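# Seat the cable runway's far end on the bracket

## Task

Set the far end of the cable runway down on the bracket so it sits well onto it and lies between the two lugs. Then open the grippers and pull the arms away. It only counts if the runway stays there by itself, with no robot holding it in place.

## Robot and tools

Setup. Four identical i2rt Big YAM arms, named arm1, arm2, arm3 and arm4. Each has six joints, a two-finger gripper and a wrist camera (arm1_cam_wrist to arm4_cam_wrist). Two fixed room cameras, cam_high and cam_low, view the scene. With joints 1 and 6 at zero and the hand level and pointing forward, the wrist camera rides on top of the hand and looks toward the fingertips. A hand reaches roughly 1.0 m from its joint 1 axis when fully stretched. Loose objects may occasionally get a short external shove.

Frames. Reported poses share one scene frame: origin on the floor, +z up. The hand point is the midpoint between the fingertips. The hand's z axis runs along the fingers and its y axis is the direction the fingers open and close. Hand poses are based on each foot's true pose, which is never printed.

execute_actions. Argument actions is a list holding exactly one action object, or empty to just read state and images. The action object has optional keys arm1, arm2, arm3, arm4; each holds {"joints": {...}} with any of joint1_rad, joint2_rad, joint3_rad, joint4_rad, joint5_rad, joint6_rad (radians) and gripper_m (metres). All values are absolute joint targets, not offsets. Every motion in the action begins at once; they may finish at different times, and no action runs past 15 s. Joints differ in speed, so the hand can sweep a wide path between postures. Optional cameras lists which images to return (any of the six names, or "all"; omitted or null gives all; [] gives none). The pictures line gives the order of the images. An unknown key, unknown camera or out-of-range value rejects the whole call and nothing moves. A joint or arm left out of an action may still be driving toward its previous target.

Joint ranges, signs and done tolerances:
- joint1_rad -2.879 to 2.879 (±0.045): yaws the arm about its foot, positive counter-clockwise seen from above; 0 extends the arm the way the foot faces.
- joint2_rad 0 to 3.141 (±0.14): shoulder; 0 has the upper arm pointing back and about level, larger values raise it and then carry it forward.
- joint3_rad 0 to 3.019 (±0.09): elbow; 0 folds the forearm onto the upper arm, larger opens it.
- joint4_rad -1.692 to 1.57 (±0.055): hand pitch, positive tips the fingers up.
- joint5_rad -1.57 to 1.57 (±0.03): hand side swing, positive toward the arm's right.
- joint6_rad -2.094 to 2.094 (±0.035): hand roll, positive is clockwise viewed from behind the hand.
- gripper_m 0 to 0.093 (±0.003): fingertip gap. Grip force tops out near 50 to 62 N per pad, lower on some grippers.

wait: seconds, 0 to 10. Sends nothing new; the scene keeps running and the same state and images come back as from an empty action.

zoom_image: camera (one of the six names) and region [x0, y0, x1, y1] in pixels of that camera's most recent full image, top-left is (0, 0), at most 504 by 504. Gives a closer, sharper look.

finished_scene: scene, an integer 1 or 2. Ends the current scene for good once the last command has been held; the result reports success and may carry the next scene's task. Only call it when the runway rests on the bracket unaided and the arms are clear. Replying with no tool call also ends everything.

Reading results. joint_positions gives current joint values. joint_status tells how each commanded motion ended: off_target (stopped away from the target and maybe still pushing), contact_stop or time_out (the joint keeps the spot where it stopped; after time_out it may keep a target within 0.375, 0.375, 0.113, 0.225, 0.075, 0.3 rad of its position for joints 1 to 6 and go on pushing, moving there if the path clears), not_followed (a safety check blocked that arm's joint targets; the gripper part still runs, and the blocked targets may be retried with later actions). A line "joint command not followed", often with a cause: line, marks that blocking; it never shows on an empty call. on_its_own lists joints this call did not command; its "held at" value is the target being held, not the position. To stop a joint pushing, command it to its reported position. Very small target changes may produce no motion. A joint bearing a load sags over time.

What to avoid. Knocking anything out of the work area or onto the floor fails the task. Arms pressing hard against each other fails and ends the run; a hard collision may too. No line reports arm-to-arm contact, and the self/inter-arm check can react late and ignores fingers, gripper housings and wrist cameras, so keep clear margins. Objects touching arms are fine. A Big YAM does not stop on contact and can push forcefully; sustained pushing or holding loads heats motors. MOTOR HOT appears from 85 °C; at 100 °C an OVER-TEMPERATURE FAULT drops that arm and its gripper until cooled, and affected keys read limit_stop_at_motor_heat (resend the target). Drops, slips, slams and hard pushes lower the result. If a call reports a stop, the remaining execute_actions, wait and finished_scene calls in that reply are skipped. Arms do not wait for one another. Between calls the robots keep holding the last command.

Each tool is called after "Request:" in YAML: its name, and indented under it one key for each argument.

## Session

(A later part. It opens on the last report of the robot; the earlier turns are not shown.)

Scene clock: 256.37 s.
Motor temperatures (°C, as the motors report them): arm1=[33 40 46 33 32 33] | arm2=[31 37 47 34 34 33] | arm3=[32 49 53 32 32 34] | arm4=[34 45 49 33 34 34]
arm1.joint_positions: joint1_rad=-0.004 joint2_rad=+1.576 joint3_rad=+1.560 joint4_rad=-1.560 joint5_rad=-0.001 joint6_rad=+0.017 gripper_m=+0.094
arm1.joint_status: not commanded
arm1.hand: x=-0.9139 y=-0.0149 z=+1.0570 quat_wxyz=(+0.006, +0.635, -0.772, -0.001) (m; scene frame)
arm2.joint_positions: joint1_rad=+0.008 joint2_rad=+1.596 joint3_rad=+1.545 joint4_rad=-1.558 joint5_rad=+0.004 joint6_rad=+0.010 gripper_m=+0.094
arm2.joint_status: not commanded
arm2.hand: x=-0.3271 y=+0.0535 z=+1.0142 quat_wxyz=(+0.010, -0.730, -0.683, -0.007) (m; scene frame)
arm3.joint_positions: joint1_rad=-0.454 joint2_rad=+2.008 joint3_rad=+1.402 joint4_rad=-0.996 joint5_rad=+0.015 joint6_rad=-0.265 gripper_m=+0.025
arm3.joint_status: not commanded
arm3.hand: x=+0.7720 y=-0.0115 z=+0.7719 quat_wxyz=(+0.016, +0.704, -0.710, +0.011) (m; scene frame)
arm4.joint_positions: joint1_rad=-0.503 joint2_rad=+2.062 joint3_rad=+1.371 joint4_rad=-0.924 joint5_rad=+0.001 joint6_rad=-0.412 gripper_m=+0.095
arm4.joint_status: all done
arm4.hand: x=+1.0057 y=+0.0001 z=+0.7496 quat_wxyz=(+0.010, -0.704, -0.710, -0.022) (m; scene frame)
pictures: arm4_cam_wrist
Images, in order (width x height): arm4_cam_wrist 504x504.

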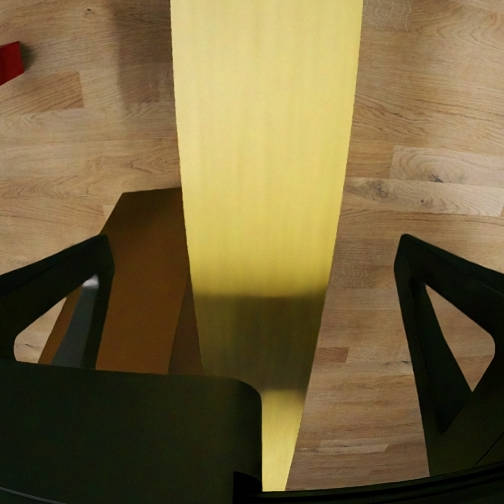

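Request:
execute_actions:
  actions:
    - {"arm4": {"joints": {"joint2_rad": 2.02, "joint4_rad": -0.92}}}
  cameras: []

Request:
execute_actions:
  actions:
    - {"arm4": {"joints": {"gripper_m": 0.0}}}
  cameras: ["arm4_cam_wrist", "cam_low"]

Scene clock: 261.43 s.
Motor temperatures (°C, as the motors report them): arm1=[33 40 47 33 32 33] | arm2=[31 37 47 34 34 33] | arm3=[32 49 53 32 32 34] | arm4=[34 45 48 33 34 34]
arm1.joint_positions: joint1_rad=-0.004 joint2_rad=+1.576 joint3_rad=+1.560 joint4_rad=-1.560 joint5_rad=-0.001 joint6_rad=+0.017 gripper_m=+0.094
arm1.joint_status: not commanded
arm1.hand: x=-0.9139 y=-0.0149 z=+1.0570 quat_wxyz=(+0.006, +0.635, -0.772, -0.001) (m; scene frame)
arm2.joint_positions: joint1_rad=+0.008 joint2_rad=+1.596 joint3_rad=+1.545 joint4_rad=-1.558 joint5_rad=+0.004 joint6_rad=+0.010 gripper_m=+0.094
arm2.joint_status: not commanded
arm2.hand: x=-0.3271 y=+0.0535 z=+1.0142 quat_wxyz=(+0.010, -0.730, -0.683, -0.007) (m; scene frame)
arm3.joint_positions: joint1_rad=-0.454 joint2_rad=+2.008 joint3_rad=+1.402 joint4_rad=-0.996 joint5_rad=+0.015 joint6_rad=-0.265 gripper_m=+0.025
arm3.joint_status: not commanded
arm3.hand: x=+0.7720 y=-0.0115 z=+0.7719 quat_wxyz=(+0.016, +0.704, -0.710, +0.011) (m; scene frame)
arm4.joint_positions: joint1_rad=-0.503 joint2_rad=+2.052 joint3_rad=+1.371 joint4_rad=-0.924 joint5_rad=+0.001 joint6_rad=-0.412 gripper_m=+0.095
arm4.joint_status: all done
arm4.hand: x=+1.0051 y=-0.0015 z=+0.7544 quat_wxyz=(+0.008, -0.704, -0.710, -0.017) (m; scene frame)
pictures: none
No camera images: the call's "cameras" was empty. Leave "cameras" out to get every camera's image.

Scene clock: 262.17 s.
Motor temperatures (°C, as the motors report them): arm1=[33 40 47 33 32 33] | arm2=[31 37 47 34 34 33] | arm3=[32 49 53 32 32 34] | arm4=[34 45 48 33 34 34]
arm1.joint_positions: joint1_rad=-0.004 joint2_rad=+1.576 joint3_rad=+1.560 joint4_rad=-1.560 joint5_rad=-0.001 joint6_rad=+0.017 gripper_m=+0.094
arm1.joint_status: not commanded
arm1.hand: x=-0.9139 y=-0.0149 z=+1.0570 quat_wxyz=(+0.006, +0.635, -0.772, -0.001) (m; scene frame)
arm2.joint_positions: joint1_rad=+0.008 joint2_rad=+1.596 joint3_rad=+1.545 joint4_rad=-1.558 joint5_rad=+0.004 joint6_rad=+0.010 gripper_m=+0.094
arm2.joint_status: not commanded
arm2.hand: x=-0.3271 y=+0.0535 z=+1.0142 quat_wxyz=(+0.010, -0.730, -0.683, -0.007) (m; scene frame)
arm3.joint_positions: joint1_rad=-0.454 joint2_rad=+2.008 joint3_rad=+1.402 joint4_rad=-0.996 joint5_rad=+0.014 joint6_rad=-0.265 gripper_m=+0.025
arm3.joint_status: not commanded
arm3.hand: x=+0.7719 y=-0.0115 z=+0.7719 quat_wxyz=(+0.016, +0.704, -0.710, +0.011) (m; scene frame)
arm4.joint_positions: joint1_rad=-0.504 joint2_rad=+2.052 joint3_rad=+1.371 joint4_rad=-0.923 joint5_rad=+0.001 joint6_rad=-0.409 gripper_m=+0.023
arm4.joint_status: gripper_m off_target (ended at +0.023, target +0.000)
arm4.hand: x=+1.0045 y=-0.0014 z=+0.7546 quat_wxyz=(+0.008, -0.705, -0.709, -0.017) (m; scene frame)
pictures: arm4_cam_wrist, cam_low
Images, in order (width x height): arm4_cam_wrist 504x504, cam_low 896x504.

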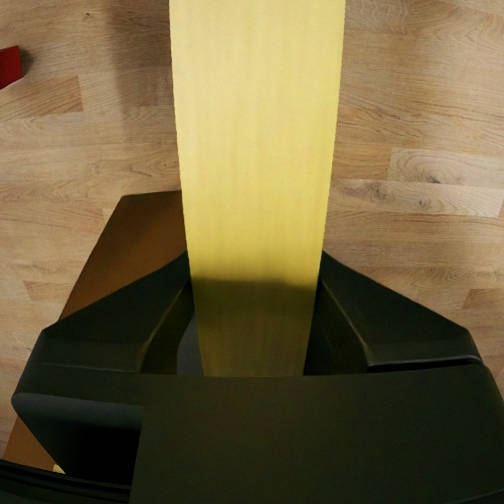

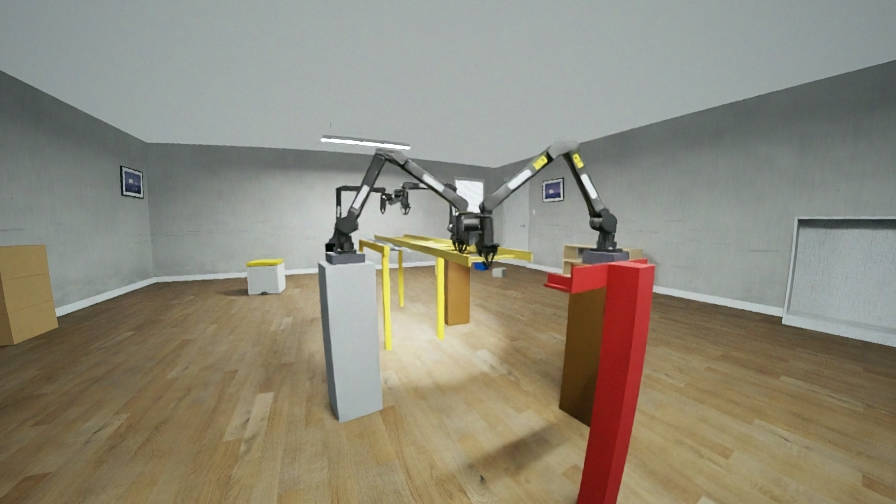

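Request:
execute_actions:
  actions:
    - {"arm3": {"joints": {"joint1_rad": -0.684, "joint2_rad": 2.04, "joint3_rad": 1.6, "joint4_rad": -1.098, "joint6_rad": -0.51}}, "arm4": {"joints": {"joint1_rad": -0.237, "joint2_rad": 1.874, "joint3_rad": 1.271, "joint4_rad": -0.96, "joint6_rad": -0.155}}}
  cameras: ["cam_high", "cam_low"]

Scene clock: 284.70 s.
Motor temperatures (°C, as the motors report them): arm1=[33 40 47 33 32 33] | arm2=[31 37 48 34 34 33] | arm3=[32 50 54 32 32 34] | arm4=[34 48 46 33 34 34]
arm1.joint_positions: joint1_rad=-0.004 joint2_rad=+1.576 joint3_rad=+1.560 joint4_rad=-1.560 joint5_rad=-0.001 joint6_rad=+0.017 gripper_m=+0.094
arm1.joint_status: not commanded
arm1.hand: x=-0.9139 y=-0.0149 z=+1.0570 quat_wxyz=(+0.006, +0.635, -0.772, -0.001) (m; scene frame)
arm2.joint_positions: joint1_rad=+0.008 joint2_rad=+1.596 joint3_rad=+1.545 joint4_rad=-1.558 joint5_rad=+0.004 joint6_rad=+0.010 gripper_m=+0.094
arm2.joint_status: not commanded
arm2.hand: x=-0.3271 y=+0.0535 z=+1.0142 quat_wxyz=(+0.010, -0.730, -0.683, -0.007) (m; scene frame)
arm3.joint_positions: joint1_rad=-0.681 joint2_rad=+2.093 joint3_rad=+1.586 joint4_rad=-1.079 joint5_rad=+0.005 joint6_rad=-0.492 gripper_m=+0.025
arm3.joint_status: all done
arm3.hand: x=+0.9094 y=-0.0147 z=+0.7821 quat_wxyz=(+0.013, +0.704, -0.710, +0.001) (m; scene frame)
arm4.joint_positions: joint1_rad=-0.251 joint2_rad=+1.957 joint3_rad=+1.256 joint4_rad=-0.920 joint5_rad=+0.003 joint6_rad=-0.155 gripper_m=+0.023
arm4.joint_status: all done
arm4.hand: x=+1.1423 y=-0.0007 z=+0.7697 quat_wxyz=(+0.018, -0.706, -0.708, -0.021) (m; scene frame)
pictures: cam_high, cam_low
Images, in order (width x height): cam_high 896x504, cam_low 896x504.

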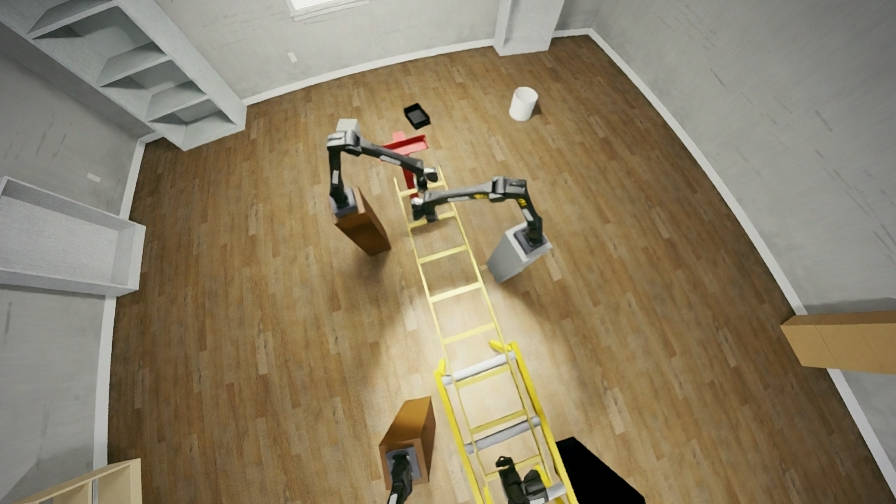

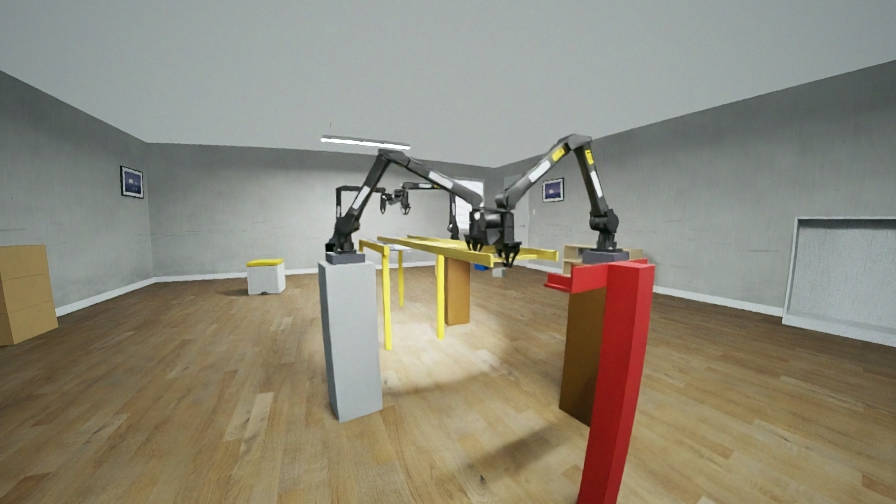

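Request:
execute_actions:
  actions:
    - {"arm3": {"joints": {"joint1_rad": -0.837, "joint2_rad": 2.19, "joint3_rad": 1.845, "joint4_rad": -1.189, "joint6_rad": -0.665}}, "arm4": {"joints": {"joint1_rad": -0.014, "joint2_rad": 1.851, "joint3_rad": 1.267, "joint4_rad": -0.98, "joint6_rad": 0.095}}}
  cameras: ["arm4_cam_wrist", "cam_high", "cam_low"]

Scene clock: 298.27 s.
Motor temperatures (°C, as the motors report them): arm1=[33 40 48 33 32 33] | arm2=[31 38 49 34 34 33] | arm3=[32 51 51 32 32 34] | arm4=[34 50 46 33 34 34]
arm1.joint_positions: joint1_rad=-0.004 joint2_rad=+1.576 joint3_rad=+1.560 joint4_rad=-1.560 joint5_rad=-0.001 joint6_rad=+0.017 gripper_m=+0.094
arm1.joint_status: not commanded
arm1.hand: x=-0.9139 y=-0.0149 z=+1.0570 quat_wxyz=(+0.006, +0.635, -0.772, -0.001) (m; scene frame)
arm2.joint_positions: joint1_rad=+0.008 joint2_rad=+1.596 joint3_rad=+1.545 joint4_rad=-1.558 joint5_rad=+0.004 joint6_rad=+0.010 gripper_m=+0.094
arm2.joint_status: not commanded
arm2.hand: x=-0.3271 y=+0.0535 z=+1.0142 quat_wxyz=(+0.010, -0.730, -0.683, -0.007) (m; scene frame)
arm3.joint_positions: joint1_rad=-0.834 joint2_rad=+2.232 joint3_rad=+1.837 joint4_rad=-1.162 joint5_rad=-0.002 joint6_rad=-0.646 gripper_m=+0.025
arm3.joint_status: all done
arm3.hand: x=+1.0244 y=-0.0134 z=+0.7817 quat_wxyz=(-0.001, +0.704, -0.710, -0.005) (m; scene frame)
arm4.joint_positions: joint1_rad=-0.024 joint2_rad=+1.948 joint3_rad=+1.239 joint4_rad=-0.925 joint5_rad=+0.008 joint6_rad=+0.076 gripper_m=+0.023
arm4.joint_status: joint4_rad time_out (moved -0.005 of -0.060); the others done
arm4.hand: x=+1.2561 y=+0.0024 z=+0.7700 quat_wxyz=(+0.028, -0.707, -0.707, -0.019) (m; scene frame)
pictures: arm4_cam_wrist, cam_high, cam_low
Images, in order (width x height): arm4_cam_wrist 504x504, cam_high 896x504, cam_low 896x504.

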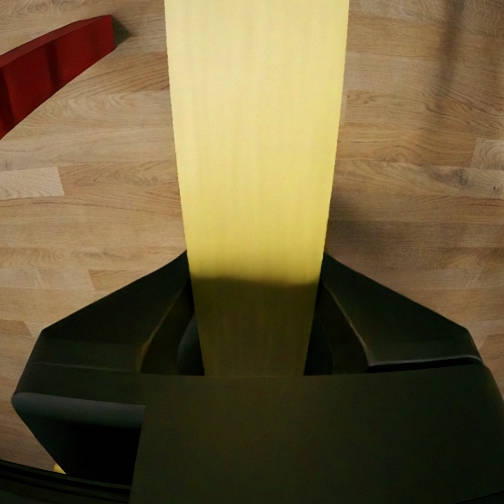

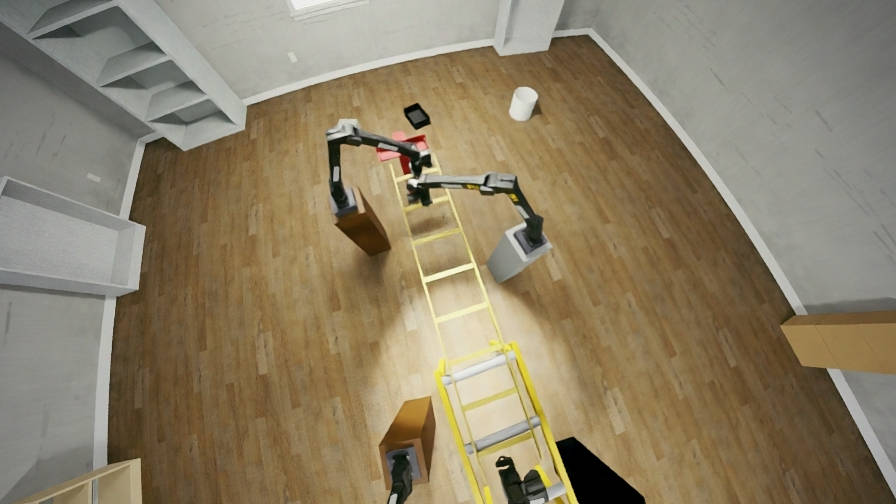

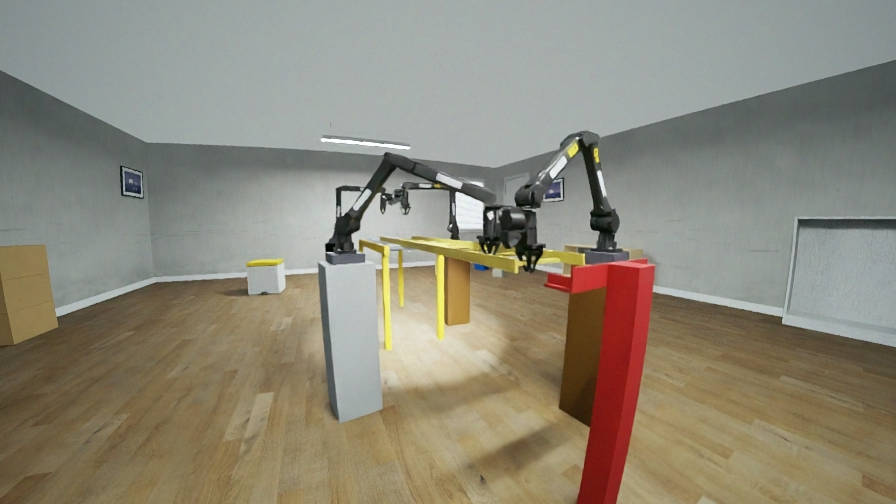

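Request:
zoom_image:
  camera: "cam_low"
  region: [440, 190, 680, 320]

Request:
zoom_image:
  camera: "cam_high"
  region: [340, 110, 500, 250]

Region (440, 190, 680, 320) of cam_low's 896x504 image, scaled by 2.100, with more detail than that image has; it fills the top 273 rows of this view, and the rest is white.

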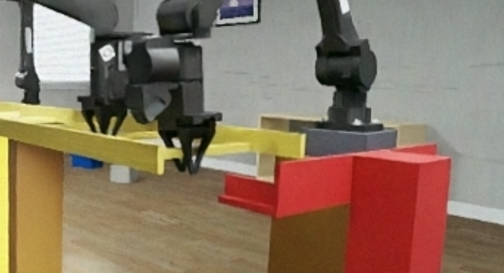

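Region (340, 110, 500, 250) of cam_high's 896x504 image, scaled by 3.150, with more detail than that image has; it fills the top 441 rows of this view, and the rest is white.

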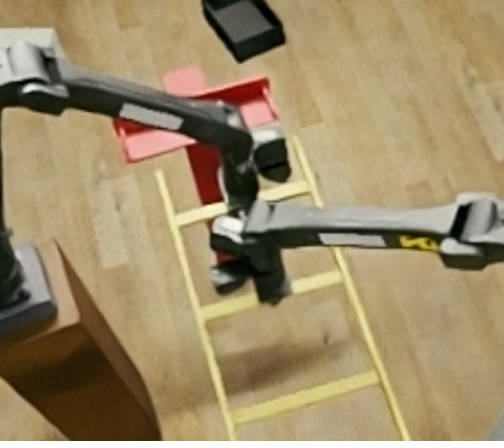

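Request:
execute_actions:
  actions:
    - {"arm3": {"joints": {"gripper_m": 0.09}}, "arm4": {"joints": {"joint2_rad": 1.8, "joint3_rad": 1.28, "joint4_rad": -0.93}}}
  cameras: []

Scene clock: 315.97 s.
Motor temperatures (°C, as the motors report them): arm1=[33 41 48 33 32 33] | arm2=[31 38 49 34 34 33] | arm3=[32 52 50 32 31 34] | arm4=[34 53 47 33 34 34]
arm1.joint_positions: joint1_rad=-0.004 joint2_rad=+1.576 joint3_rad=+1.560 joint4_rad=-1.560 joint5_rad=-0.001 joint6_rad=+0.017 gripper_m=+0.094
arm1.joint_status: not commanded
arm1.hand: x=-0.9139 y=-0.0149 z=+1.0570 quat_wxyz=(+0.006, +0.635, -0.772, -0.001) (m; scene frame)
arm2.joint_positions: joint1_rad=+0.008 joint2_rad=+1.596 joint3_rad=+1.545 joint4_rad=-1.558 joint5_rad=+0.004 joint6_rad=+0.010 gripper_m=+0.094
arm2.joint_status: not commanded
arm2.hand: x=-0.3271 y=+0.0535 z=+1.0142 quat_wxyz=(+0.010, -0.730, -0.683, -0.007) (m; scene frame)
arm3.joint_positions: joint1_rad=-0.834 joint2_rad=+2.193 joint3_rad=+1.837 joint4_rad=-1.178 joint5_rad=-0.002 joint6_rad=-0.655 gripper_m=+0.090
arm3.joint_status: all done
arm3.hand: x=+1.0252 y=-0.0127 z=+0.8069 quat_wxyz=(-0.012, +0.707, -0.707, -0.006) (m; scene frame)
arm4.joint_positions: joint1_rad=-0.022 joint2_rad=+1.946 joint3_rad=+1.236 joint4_rad=-0.919 joint5_rad=+0.007 joint6_rad=+0.076 gripper_m=+0.023
arm4.joint_status: joint2_rad time_out (moved -0.001 of -0.148); the others done
arm4.on_its_own: joint2_rad reads +1.946 and still pushes toward +1.800 since a time_out
arm4.hand: x=+1.2571 y=+0.0027 z=+0.7694 quat_wxyz=(+0.026, -0.706, -0.707, -0.018) (m; scene frame)
pictures: none
No camera images: the call's "cameras" was empty. Leave "cameras" out to get every camera's image.

Request:
execute_actions:
  actions:
    - {"arm3": {"joints": {"joint2_rad": 1.9, "joint3_rad": 1.8, "joint4_rad": -1.45}}}
  cameras: []

Request:
execute_actions:
  actions:
    - {"arm3": {"joints": {"joint1_rad": -1.3, "joint2_rad": 1.75, "joint3_rad": 1.75, "joint4_rad": -1.0, "joint6_rad": 0.0}}}
  cameras: ["arm3_cam_wrist", "cam_high"]

Scene clock: 327.23 s.
Motor temperatures (°C, as the motors report them): arm1=[33 41 48 33 32 33] | arm2=[31 38 49 34 34 33] | arm3=[32 51 49 32 31 34] | arm4=[34 56 48 33 34 34]
arm1.joint_positions: joint1_rad=-0.004 joint2_rad=+1.576 joint3_rad=+1.560 joint4_rad=-1.560 joint5_rad=-0.001 joint6_rad=+0.017 gripper_m=+0.094
arm1.joint_status: not commanded
arm1.hand: x=-0.9139 y=-0.0149 z=+1.0570 quat_wxyz=(+0.006, +0.635, -0.772, -0.001) (m; scene frame)
arm2.joint_positions: joint1_rad=+0.008 joint2_rad=+1.596 joint3_rad=+1.545 joint4_rad=-1.558 joint5_rad=+0.004 joint6_rad=+0.010 gripper_m=+0.094
arm2.joint_status: not commanded
arm2.hand: x=-0.3271 y=+0.0535 z=+1.0142 quat_wxyz=(+0.010, -0.730, -0.683, -0.007) (m; scene frame)
arm3.joint_positions: joint1_rad=-0.834 joint2_rad=+1.900 joint3_rad=+1.789 joint4_rad=-1.440 joint5_rad=-0.002 joint6_rad=-0.656 gripper_m=+0.090
arm3.joint_status: all done
arm3.hand: x=+0.9837 y=-0.0688 z=+0.9666 quat_wxyz=(-0.003, +0.707, -0.707, -0.005) (m; scene frame)
arm4.joint_positions: joint1_rad=-0.022 joint2_rad=+1.946 joint3_rad=+1.236 joint4_rad=-0.919 joint5_rad=+0.007 joint6_rad=+0.076 gripper_m=+0.023
arm4.joint_status: not commanded
arm4.on_its_own: joint2_rad reads +1.946 and still pushes toward +1.800 since a time_out
arm4.hand: x=+1.2571 y=+0.0027 z=+0.7694 quat_wxyz=(+0.026, -0.706, -0.707, -0.018) (m; scene frame)
pictures: none
No camera images: the call's "cameras" was empty. Leave "cameras" out to get every camera's image.

Scene clock: 328.87 s.
Motor temperatures (°C, as the motors report them): arm1=[33 41 48 33 32 33] | arm2=[31 38 49 34 34 33] | arm3=[32 51 50 32 31 34] | arm4=[34 56 48 33 34 34]
arm1.joint_positions: joint1_rad=-0.004 joint2_rad=+1.576 joint3_rad=+1.560 joint4_rad=-1.560 joint5_rad=-0.001 joint6_rad=+0.017 gripper_m=+0.094
arm1.joint_status: not commanded
arm1.hand: x=-0.9139 y=-0.0149 z=+1.0570 quat_wxyz=(+0.006, +0.635, -0.772, -0.001) (m; scene frame)
arm2.joint_positions: joint1_rad=+0.008 joint2_rad=+1.596 joint3_rad=+1.545 joint4_rad=-1.558 joint5_rad=+0.004 joint6_rad=+0.010 gripper_m=+0.094
arm2.joint_status: not commanded
arm2.hand: x=-0.3271 y=+0.0535 z=+1.0142 quat_wxyz=(+0.010, -0.730, -0.683, -0.007) (m; scene frame)
arm3.joint_positions: joint1_rad=-1.301 joint2_rad=+1.737 joint3_rad=+1.744 joint4_rad=-1.017 joint5_rad=+0.001 joint6_rad=-0.010 gripper_m=+0.090
arm3.joint_status: all done
arm3.hand: x=+1.2221 y=-0.2506 z=+1.0724 quat_wxyz=(-0.263, +0.219, -0.938, -0.059) (m; scene frame)
arm4.joint_positions: joint1_rad=-0.022 joint2_rad=+1.946 joint3_rad=+1.236 joint4_rad=-0.919 joint5_rad=+0.007 joint6_rad=+0.076 gripper_m=+0.023
arm4.joint_status: not commanded
arm4.on_its_own: joint2_rad reads +1.946 and still pushes toward +1.800 since a time_out
arm4.hand: x=+1.2571 y=+0.0027 z=+0.7694 quat_wxyz=(+0.026, -0.706, -0.707, -0.018) (m; scene frame)
pictures: arm3_cam_wrist, cam_high
Images, in order (width x height): arm3_cam_wrist 504x504, cam_high 896x504.

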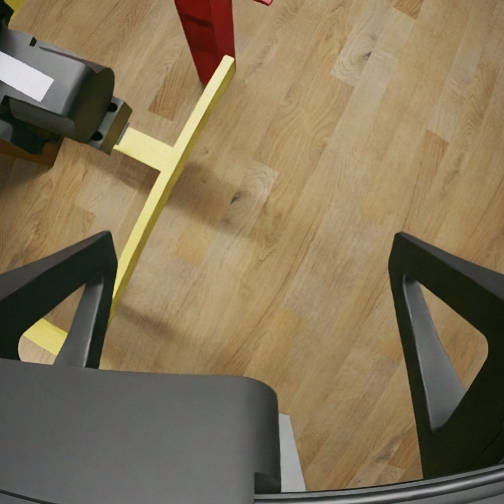

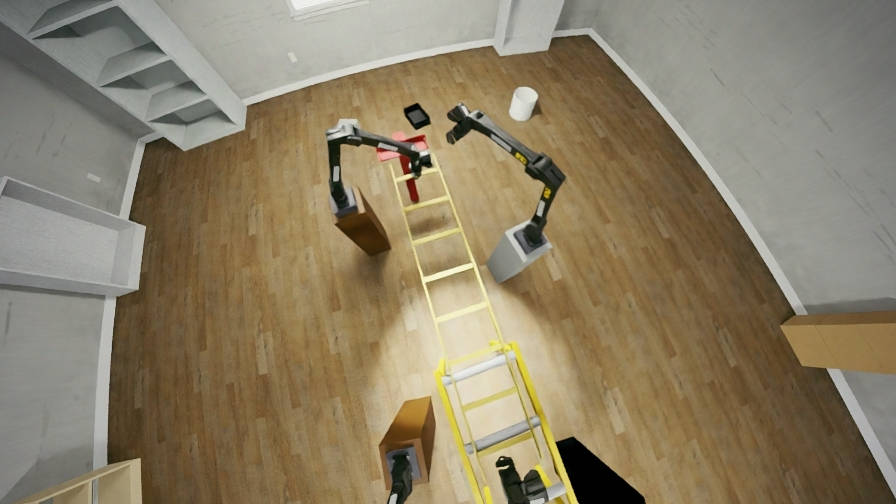

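Request:
execute_actions:
  actions:
    - {"arm3": {"joints": {"joint4_rad": -0.5, "joint5_rad": -0.3}}}
  cameras: ["arm3_cam_wrist"]

Scene clock: 333.03 s.
Motor temperatures (°C, as the motors report them): arm1=[33 41 48 33 32 33] | arm2=[31 38 49 34 34 33] | arm3=[32 50 50 32 31 34] | arm4=[34 57 48 33 34 34]
arm1.joint_positions: joint1_rad=-0.004 joint2_rad=+1.576 joint3_rad=+1.560 joint4_rad=-1.560 joint5_rad=-0.001 joint6_rad=+0.017 gripper_m=+0.094
arm1.joint_status: not commanded
arm1.hand: x=-0.9139 y=-0.0149 z=+1.0570 quat_wxyz=(+0.006, +0.635, -0.772, -0.001) (m; scene frame)
arm2.joint_positions: joint1_rad=+0.008 joint2_rad=+1.596 joint3_rad=+1.545 joint4_rad=-1.558 joint5_rad=+0.004 joint6_rad=+0.010 gripper_m=+0.094
arm2.joint_status: not commanded
arm2.hand: x=-0.3271 y=+0.0535 z=+1.0142 quat_wxyz=(+0.010, -0.730, -0.683, -0.007) (m; scene frame)
arm3.joint_positions: joint1_rad=-1.301 joint2_rad=+1.737 joint3_rad=+1.744 joint4_rad=-0.520 joint5_rad=-0.297 joint6_rad=-0.009 gripper_m=+0.090
arm3.joint_status: all done
arm3.hand: x=+1.2707 y=-0.1711 z=+1.1626 quat_wxyz=(-0.453, +0.267, -0.818, -0.234) (m; scene frame)
arm4.joint_positions: joint1_rad=-0.022 joint2_rad=+1.946 joint3_rad=+1.236 joint4_rad=-0.919 joint5_rad=+0.007 joint6_rad=+0.076 gripper_m=+0.023
arm4.joint_status: not commanded
arm4.on_its_own: joint2_rad reads +1.946 and still pushes toward +1.800 since a time_out
arm4.hand: x=+1.2571 y=+0.0027 z=+0.7694 quat_wxyz=(+0.026, -0.706, -0.707, -0.018) (m; scene frame)
pictures: arm3_cam_wrist
Images, in order (width x height): arm3_cam_wrist 504x504.

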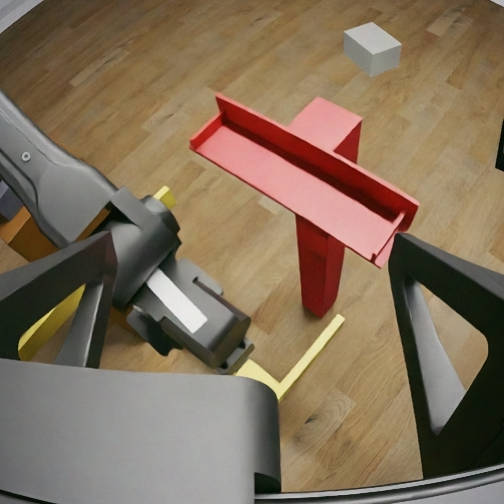

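Request:
execute_actions:
  actions:
    - {"arm4": {"joints": {"joint1_rad": 0.104, "joint2_rad": 1.723, "joint3_rad": 1.26, "joint4_rad": -0.9, "joint6_rad": 0.215}}}
  cameras: ["arm3_cam_wrist", "cam_low"]

Scene clock: 370.20 s.
Motor temperatures (°C, as the motors report them): arm1=[33 42 49 33 32 33] | arm2=[31 39 50 34 34 33] | arm3=[32 47 52 32 31 33] | arm4=[34 62 50 33 34 34]
arm1.joint_positions: joint1_rad=-0.004 joint2_rad=+1.576 joint3_rad=+1.560 joint4_rad=-1.560 joint5_rad=-0.001 joint6_rad=+0.017 gripper_m=+0.094
arm1.joint_status: not commanded
arm1.hand: x=-0.9139 y=-0.0149 z=+1.0570 quat_wxyz=(+0.006, +0.635, -0.772, -0.001) (m; scene frame)
arm2.joint_positions: joint1_rad=+0.008 joint2_rad=+1.596 joint3_rad=+1.545 joint4_rad=-1.558 joint5_rad=+0.004 joint6_rad=+0.010 gripper_m=+0.094
arm2.joint_status: not commanded
arm2.hand: x=-0.3271 y=+0.0535 z=+1.0142 quat_wxyz=(+0.010, -0.730, -0.683, -0.007) (m; scene frame)
arm3.joint_positions: joint1_rad=-1.301 joint2_rad=+1.737 joint3_rad=+1.744 joint4_rad=-0.520 joint5_rad=-0.297 joint6_rad=-0.009 gripper_m=+0.090
arm3.joint_status: not commanded
arm3.hand: x=+1.2707 y=-0.1711 z=+1.1626 quat_wxyz=(-0.453, +0.267, -0.818, -0.234) (m; scene frame)
arm4.joint_positions: joint1_rad=+0.108 joint2_rad=+1.909 joint3_rad=+1.187 joint4_rad=-0.896 joint5_rad=+0.003 joint6_rad=+0.193 gripper_m=+0.023
arm4.joint_status: joint2_rad time_out (moved -0.037 of -0.223); the others done
arm4.on_its_own: joint2_rad reads +1.909 and still pushes toward +1.723 since a time_out
arm4.hand: x=+1.3192 y=+0.0239 z=+0.7732 quat_wxyz=(+0.022, -0.702, -0.712, -0.014) (m; scene frame)
pictures: arm3_cam_wrist, cam_low
Images, in order (width x height): arm3_cam_wrist 504x504, cam_low 896x504.

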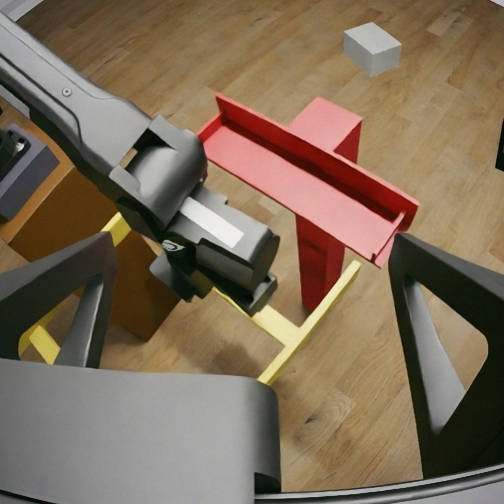

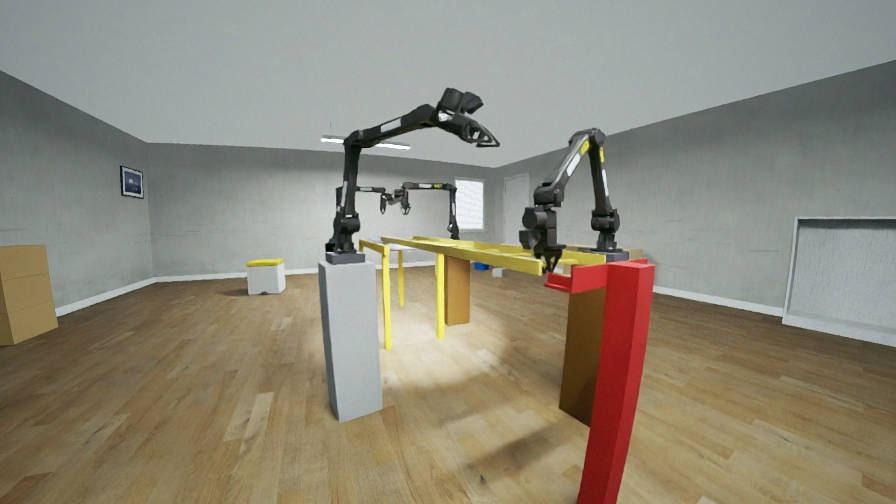

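Request:
execute_actions:
  actions:
    - {"arm4": {"joints": {"joint1_rad": 0.271, "joint2_rad": 1.77, "joint3_rad": 1.35, "joint4_rad": -0.9, "joint6_rad": 0.39}}}
  cameras: ["arm3_cam_wrist", "cam_low"]

Scene clock: 380.47 s.
Motor temperatures (°C, as the motors report them): arm1=[33 42 50 33 32 33] | arm2=[31 39 51 34 34 33] | arm3=[32 47 53 32 31 33] | arm4=[34 64 54 33 34 34]
arm1.joint_positions: joint1_rad=-0.004 joint2_rad=+1.576 joint3_rad=+1.560 joint4_rad=-1.560 joint5_rad=-0.001 joint6_rad=+0.017 gripper_m=+0.094
arm1.joint_status: not commanded
arm1.hand: x=-0.9139 y=-0.0149 z=+1.0570 quat_wxyz=(+0.006, +0.635, -0.772, -0.001) (m; scene frame)
arm2.joint_positions: joint1_rad=+0.008 joint2_rad=+1.596 joint3_rad=+1.545 joint4_rad=-1.558 joint5_rad=+0.004 joint6_rad=+0.010 gripper_m=+0.094
arm2.joint_status: not commanded
arm2.hand: x=-0.3271 y=+0.0535 z=+1.0142 quat_wxyz=(+0.010, -0.730, -0.683, -0.007) (m; scene frame)
arm3.joint_positions: joint1_rad=-1.301 joint2_rad=+1.737 joint3_rad=+1.744 joint4_rad=-0.520 joint5_rad=-0.297 joint6_rad=-0.009 gripper_m=+0.090
arm3.joint_status: not commanded
arm3.hand: x=+1.2707 y=-0.1711 z=+1.1626 quat_wxyz=(-0.453, +0.267, -0.818, -0.234) (m; scene frame)
arm4.joint_positions: joint1_rad=+0.283 joint2_rad=+1.915 joint3_rad=+1.204 joint4_rad=-0.890 joint5_rad=-0.002 joint6_rad=+0.359 gripper_m=+0.023
arm4.joint_status: joint2_rad time_out (moved +0.006 of -0.139); joint3_rad time_out (moved +0.017 of +0.163); the others done
arm4.on_its_own: joint2_rad reads +1.915 and still pushes toward +1.770 since a time_out; joint3_rad reads +1.204 and still pushes toward +1.316 since a time_out
arm4.hand: x=+1.4048 y=+0.0406 z=+0.7754 quat_wxyz=(+0.015, -0.699, -0.715, -0.009) (m; scene frame)
pictures: arm3_cam_wrist, cam_low
Images, in order (width x height): arm3_cam_wrist 504x504, cam_low 896x504.

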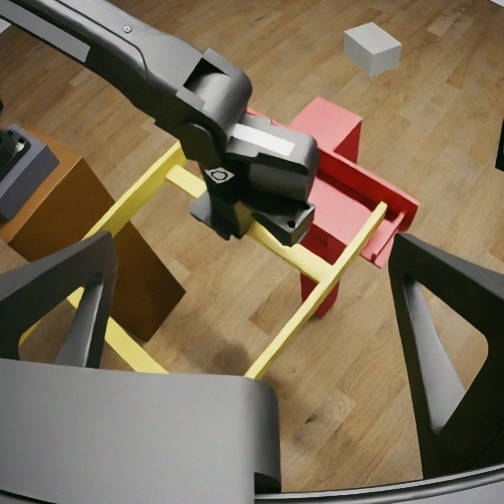

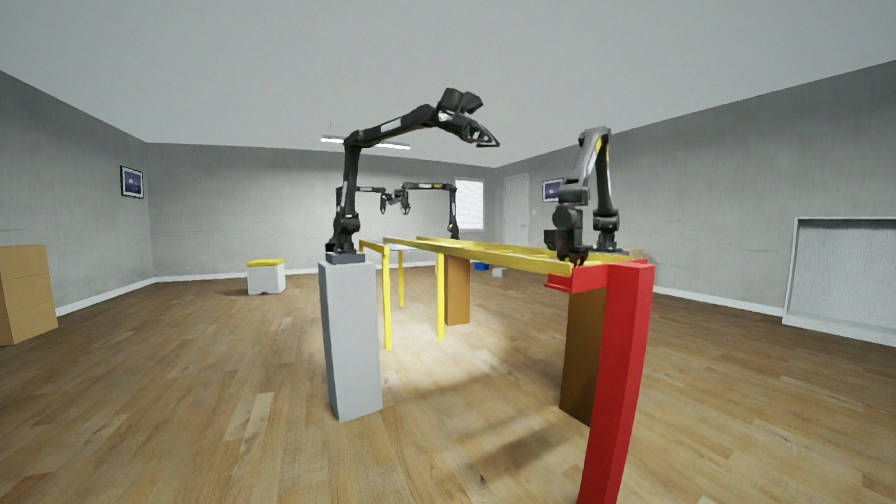

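Request:
execute_actions:
  actions:
    - {"arm4": {"joints": {"joint3_rad": 1.4}}}
  cameras: ["arm3_cam_wrist", "cam_high"]

Request:
zoom_image:
  camera: "cam_high"
  region: [340, 100, 480, 220]

Scene clock: 390.70 s.
Motor temperatures (°C, as the motors report them): arm1=[33 42 50 33 32 33] | arm2=[31 39 51 34 34 33] | arm3=[32 47 53 32 31 33] | arm4=[34 64 59 33 34 34]
arm1.joint_positions: joint1_rad=-0.004 joint2_rad=+1.576 joint3_rad=+1.560 joint4_rad=-1.560 joint5_rad=-0.001 joint6_rad=+0.017 gripper_m=+0.094
arm1.joint_status: not commanded
arm1.hand: x=-0.9139 y=-0.0149 z=+1.0570 quat_wxyz=(+0.006, +0.635, -0.772, -0.001) (m; scene frame)
arm2.joint_positions: joint1_rad=+0.008 joint2_rad=+1.596 joint3_rad=+1.545 joint4_rad=-1.558 joint5_rad=+0.004 joint6_rad=+0.010 gripper_m=+0.094
arm2.joint_status: not commanded
arm2.hand: x=-0.3271 y=+0.0535 z=+1.0142 quat_wxyz=(+0.010, -0.730, -0.683, -0.007) (m; scene frame)
arm3.joint_positions: joint1_rad=-1.301 joint2_rad=+1.737 joint3_rad=+1.744 joint4_rad=-0.520 joint5_rad=-0.297 joint6_rad=-0.009 gripper_m=+0.090
arm3.joint_status: not commanded
arm3.hand: x=+1.2707 y=-0.1711 z=+1.1626 quat_wxyz=(-0.453, +0.267, -0.818, -0.234) (m; scene frame)
arm4.joint_positions: joint1_rad=+0.283 joint2_rad=+1.915 joint3_rad=+1.209 joint4_rad=-0.890 joint5_rad=-0.006 joint6_rad=+0.359 gripper_m=+0.023
arm4.joint_status: joint3_rad time_out (moved +0.006 of +0.196)
arm4.on_its_own: joint2_rad reads +1.915 and still pushes toward +1.770 since a time_out; joint3_rad reads +1.209 and still pushes toward +1.322 since a time_out
arm4.hand: x=+1.4064 y=+0.0382 z=+0.7770 quat_wxyz=(+0.012, -0.699, -0.715, -0.010) (m; scene frame)
pictures: arm3_cam_wrist, cam_high
Images, in order (width x height): arm3_cam_wrist 504x504, cam_high 896x504.

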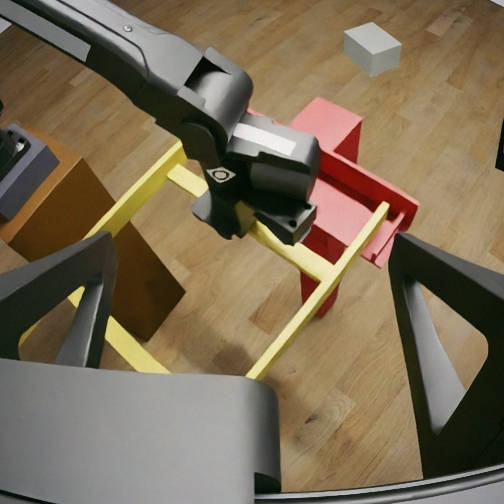

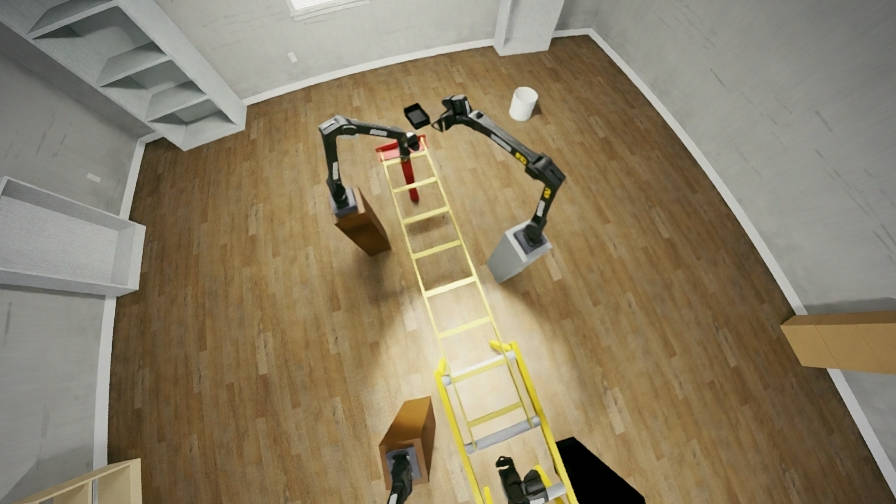

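Region (340, 100, 480, 220) of cam_high's 896x504 image, scaled by 3.600, with more detail than that image has; it fills the top 432 rows of this view, and the rest is white.

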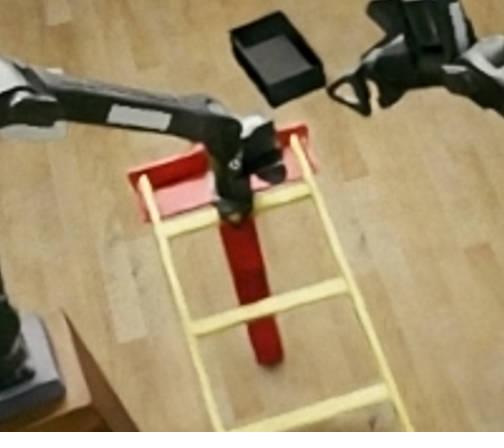

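Request:
execute_actions:
  actions:
    - {"arm4": {"joints": {"joint2_rad": 1.86, "joint3_rad": 1.25}}}
  cameras: ["arm3_cam_wrist", "cam_low"]

Scene clock: 394.50 s.
Motor temperatures (°C, as the motors report them): arm1=[33 42 50 33 32 33] | arm2=[31 39 51 34 34 33] | arm3=[32 47 53 32 31 33] | arm4=[34 64 60 33 34 34]
arm1.joint_positions: joint1_rad=-0.004 joint2_rad=+1.576 joint3_rad=+1.560 joint4_rad=-1.560 joint5_rad=-0.001 joint6_rad=+0.017 gripper_m=+0.094
arm1.joint_status: not commanded
arm1.hand: x=-0.9139 y=-0.0149 z=+1.0570 quat_wxyz=(+0.006, +0.635, -0.772, -0.001) (m; scene frame)
arm2.joint_positions: joint1_rad=+0.008 joint2_rad=+1.596 joint3_rad=+1.545 joint4_rad=-1.558 joint5_rad=+0.004 joint6_rad=+0.010 gripper_m=+0.094
arm2.joint_status: not commanded
arm2.hand: x=-0.3271 y=+0.0535 z=+1.0142 quat_wxyz=(+0.010, -0.730, -0.683, -0.007) (m; scene frame)
arm3.joint_positions: joint1_rad=-1.301 joint2_rad=+1.737 joint3_rad=+1.744 joint4_rad=-0.520 joint5_rad=-0.297 joint6_rad=-0.009 gripper_m=+0.090
arm3.joint_status: not commanded
arm3.hand: x=+1.2707 y=-0.1711 z=+1.1626 quat_wxyz=(-0.453, +0.267, -0.818, -0.234) (m; scene frame)
arm4.joint_positions: joint1_rad=+0.283 joint2_rad=+1.949 joint3_rad=+1.204 joint4_rad=-0.885 joint5_rad=+0.001 joint6_rad=+0.358 gripper_m=+0.023
arm4.joint_status: all done
arm4.hand: x=+1.4025 y=+0.0445 z=+0.7593 quat_wxyz=(+0.029, -0.698, -0.715, -0.014) (m; scene frame)
pictures: arm3_cam_wrist, cam_low
Images, in order (width x height): arm3_cam_wrist 504x504, cam_low 896x504.

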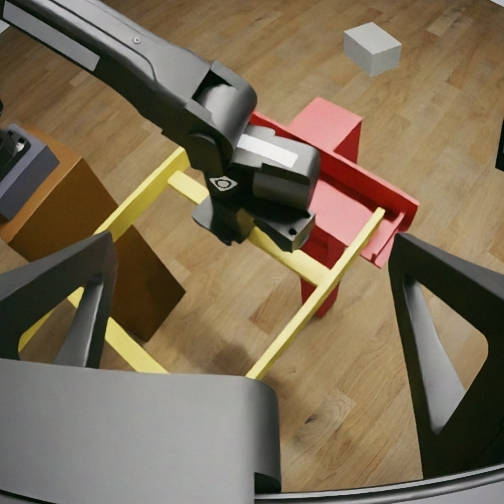

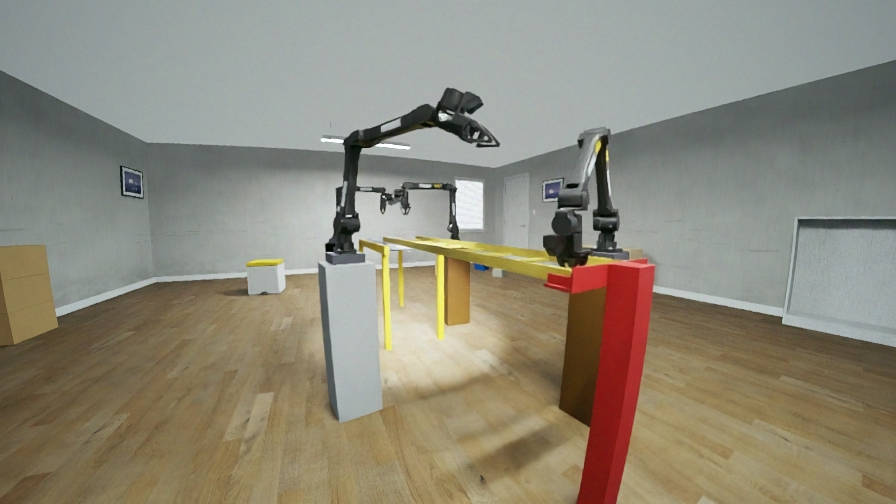

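Request:
execute_actions:
  actions:
    - {"arm4": {"joints": {"joint2_rad": 1.95, "joint3_rad": 1.22, "joint4_rad": -0.82}}}
  cameras: ["arm3_cam_wrist", "cam_low"]

Scene clock: 399.07 s.
Motor temperatures (°C, as the motors report them): arm1=[33 42 50 33 32 33] | arm2=[31 39 51 34 34 33] | arm3=[32 47 53 32 31 33] | arm4=[34 63 57 33 34 34]
arm1.joint_positions: joint1_rad=-0.004 joint2_rad=+1.576 joint3_rad=+1.560 joint4_rad=-1.560 joint5_rad=-0.001 joint6_rad=+0.017 gripper_m=+0.094
arm1.joint_status: not commanded
arm1.hand: x=-0.9139 y=-0.0149 z=+1.0570 quat_wxyz=(+0.006, +0.635, -0.772, -0.001) (m; scene frame)
arm2.joint_positions: joint1_rad=+0.008 joint2_rad=+1.596 joint3_rad=+1.545 joint4_rad=-1.558 joint5_rad=+0.004 joint6_rad=+0.010 gripper_m=+0.094
arm2.joint_status: not commanded
arm2.hand: x=-0.3271 y=+0.0535 z=+1.0142 quat_wxyz=(+0.010, -0.730, -0.683, -0.007) (m; scene frame)
arm3.joint_positions: joint1_rad=-1.301 joint2_rad=+1.737 joint3_rad=+1.744 joint4_rad=-0.520 joint5_rad=-0.297 joint6_rad=-0.009 gripper_m=+0.090
arm3.joint_status: not commanded
arm3.hand: x=+1.2707 y=-0.1711 z=+1.1626 quat_wxyz=(-0.453, +0.267, -0.818, -0.234) (m; scene frame)
arm4.joint_positions: joint1_rad=+0.283 joint2_rad=+1.949 joint3_rad=+1.199 joint4_rad=-0.875 joint5_rad=+0.000 joint6_rad=+0.358 gripper_m=+0.023
arm4.joint_status: all done
arm4.hand: x=+1.4026 y=+0.0445 z=+0.7579 quat_wxyz=(+0.026, -0.698, -0.715, -0.013) (m; scene frame)
pictures: arm3_cam_wrist, cam_low
Images, in order (width x height): arm3_cam_wrist 504x504, cam_low 896x504.

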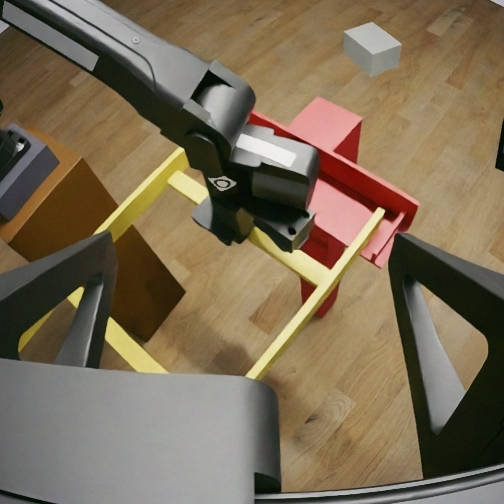

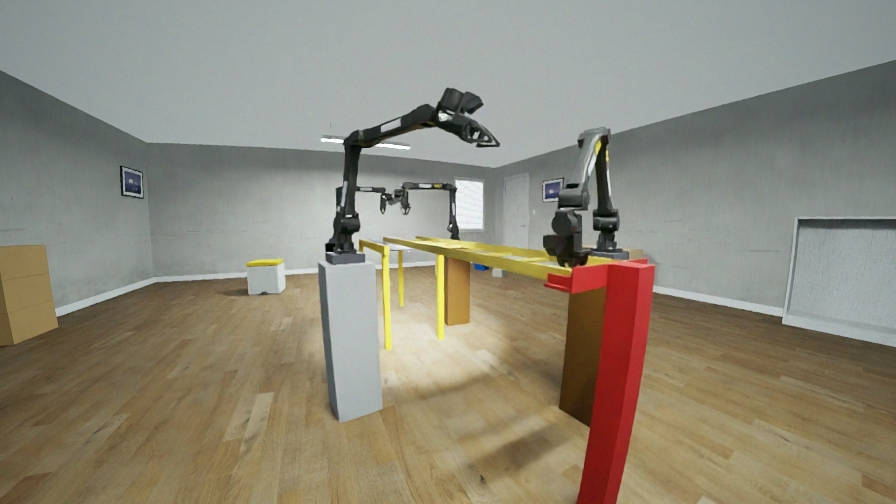

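Request:
execute_actions:
  actions:
    - {"arm4": {"joints": {"gripper_m": 0.07}}}
  cameras: []

Request:
execute_actions:
  actions:
    - {"arm4": {"joints": {"joint2_rad": 1.7, "joint3_rad": 1.3, "joint4_rad": -1.17}}}
  cameras: ["arm3_cam_wrist", "arm4_cam_wrist", "cam_low"]

Scene clock: 404.20 s.
Motor temperatures (°C, as the motors report them): arm1=[33 42 50 33 32 33] | arm2=[31 39 51 34 34 33] | arm3=[32 47 53 32 31 33] | arm4=[34 61 55 33 34 34]
arm1.joint_positions: joint1_rad=-0.004 joint2_rad=+1.576 joint3_rad=+1.560 joint4_rad=-1.560 joint5_rad=-0.001 joint6_rad=+0.017 gripper_m=+0.094
arm1.joint_status: not commanded
arm1.hand: x=-0.9139 y=-0.0149 z=+1.0570 quat_wxyz=(+0.006, +0.635, -0.772, -0.001) (m; scene frame)
arm2.joint_positions: joint1_rad=+0.008 joint2_rad=+1.596 joint3_rad=+1.545 joint4_rad=-1.558 joint5_rad=+0.004 joint6_rad=+0.010 gripper_m=+0.094
arm2.joint_status: not commanded
arm2.hand: x=-0.3271 y=+0.0535 z=+1.0142 quat_wxyz=(+0.010, -0.730, -0.683, -0.007) (m; scene frame)
arm3.joint_positions: joint1_rad=-1.301 joint2_rad=+1.737 joint3_rad=+1.744 joint4_rad=-0.520 joint5_rad=-0.297 joint6_rad=-0.009 gripper_m=+0.090
arm3.joint_status: not commanded
arm3.hand: x=+1.2707 y=-0.1711 z=+1.1626 quat_wxyz=(-0.453, +0.267, -0.818, -0.234) (m; scene frame)
arm4.joint_positions: joint1_rad=+0.277 joint2_rad=+1.949 joint3_rad=+1.199 joint4_rad=-0.839 joint5_rad=+0.000 joint6_rad=+0.374 gripper_m=+0.070
arm4.joint_status: all done
arm4.hand: x=+1.4035 y=+0.0352 z=+0.7575 quat_wxyz=(+0.010, -0.706, -0.708, -0.005) (m; scene frame)
pictures: none
No camera images: the call's "cameras" was empty. Leave "cameras" out to get every camera's image.

Scene clock: 405.37 s.
Motor temperatures (°C, as the motors report them): arm1=[33 42 50 33 32 33] | arm2=[31 39 51 34 34 33] | arm3=[32 47 53 32 31 33] | arm4=[34 61 55 33 34 34]
arm1.joint_positions: joint1_rad=-0.004 joint2_rad=+1.576 joint3_rad=+1.560 joint4_rad=-1.560 joint5_rad=-0.001 joint6_rad=+0.017 gripper_m=+0.094
arm1.joint_status: not commanded
arm1.hand: x=-0.9139 y=-0.0149 z=+1.0570 quat_wxyz=(+0.006, +0.635, -0.772, -0.001) (m; scene frame)
arm2.joint_positions: joint1_rad=+0.008 joint2_rad=+1.596 joint3_rad=+1.545 joint4_rad=-1.558 joint5_rad=+0.004 joint6_rad=+0.010 gripper_m=+0.094
arm2.joint_status: not commanded
arm2.hand: x=-0.3271 y=+0.0535 z=+1.0142 quat_wxyz=(+0.010, -0.730, -0.683, -0.007) (m; scene frame)
arm3.joint_positions: joint1_rad=-1.301 joint2_rad=+1.737 joint3_rad=+1.744 joint4_rad=-0.520 joint5_rad=-0.297 joint6_rad=-0.009 gripper_m=+0.090
arm3.joint_status: not commanded
arm3.hand: x=+1.2707 y=-0.1711 z=+1.1626 quat_wxyz=(-0.453, +0.267, -0.818, -0.234) (m; scene frame)
arm4.joint_positions: joint1_rad=+0.277 joint2_rad=+1.684 joint3_rad=+1.271 joint4_rad=-1.153 joint5_rad=+0.000 joint6_rad=+0.374 gripper_m=+0.070
arm4.joint_status: all done
arm4.hand: x=+1.3973 y=+0.0500 z=+0.9066 quat_wxyz=(-0.001, -0.706, -0.708, -0.001) (m; scene frame)
pictures: arm3_cam_wrist, arm4_cam_wrist, cam_low
Images, in order (width x height): arm3_cam_wrist 504x504, arm4_cam_wrist 504x504, cam_low 896x504.

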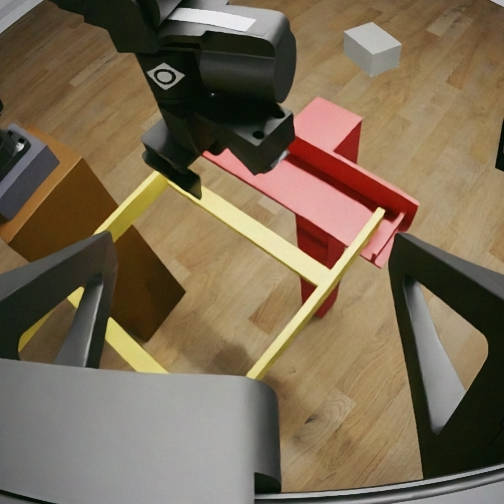

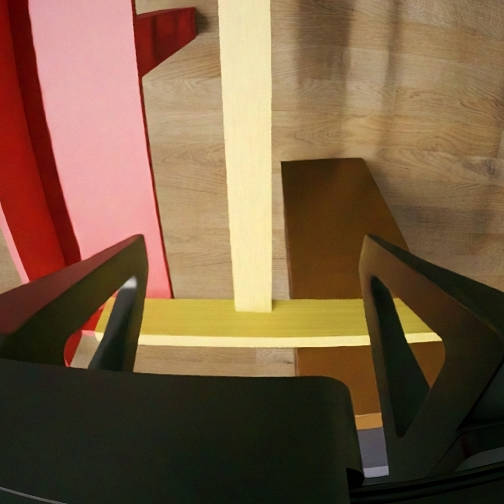

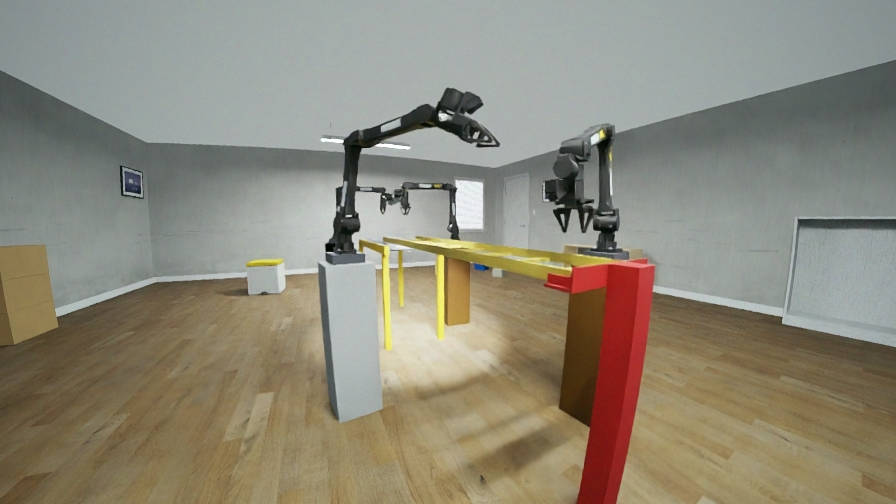

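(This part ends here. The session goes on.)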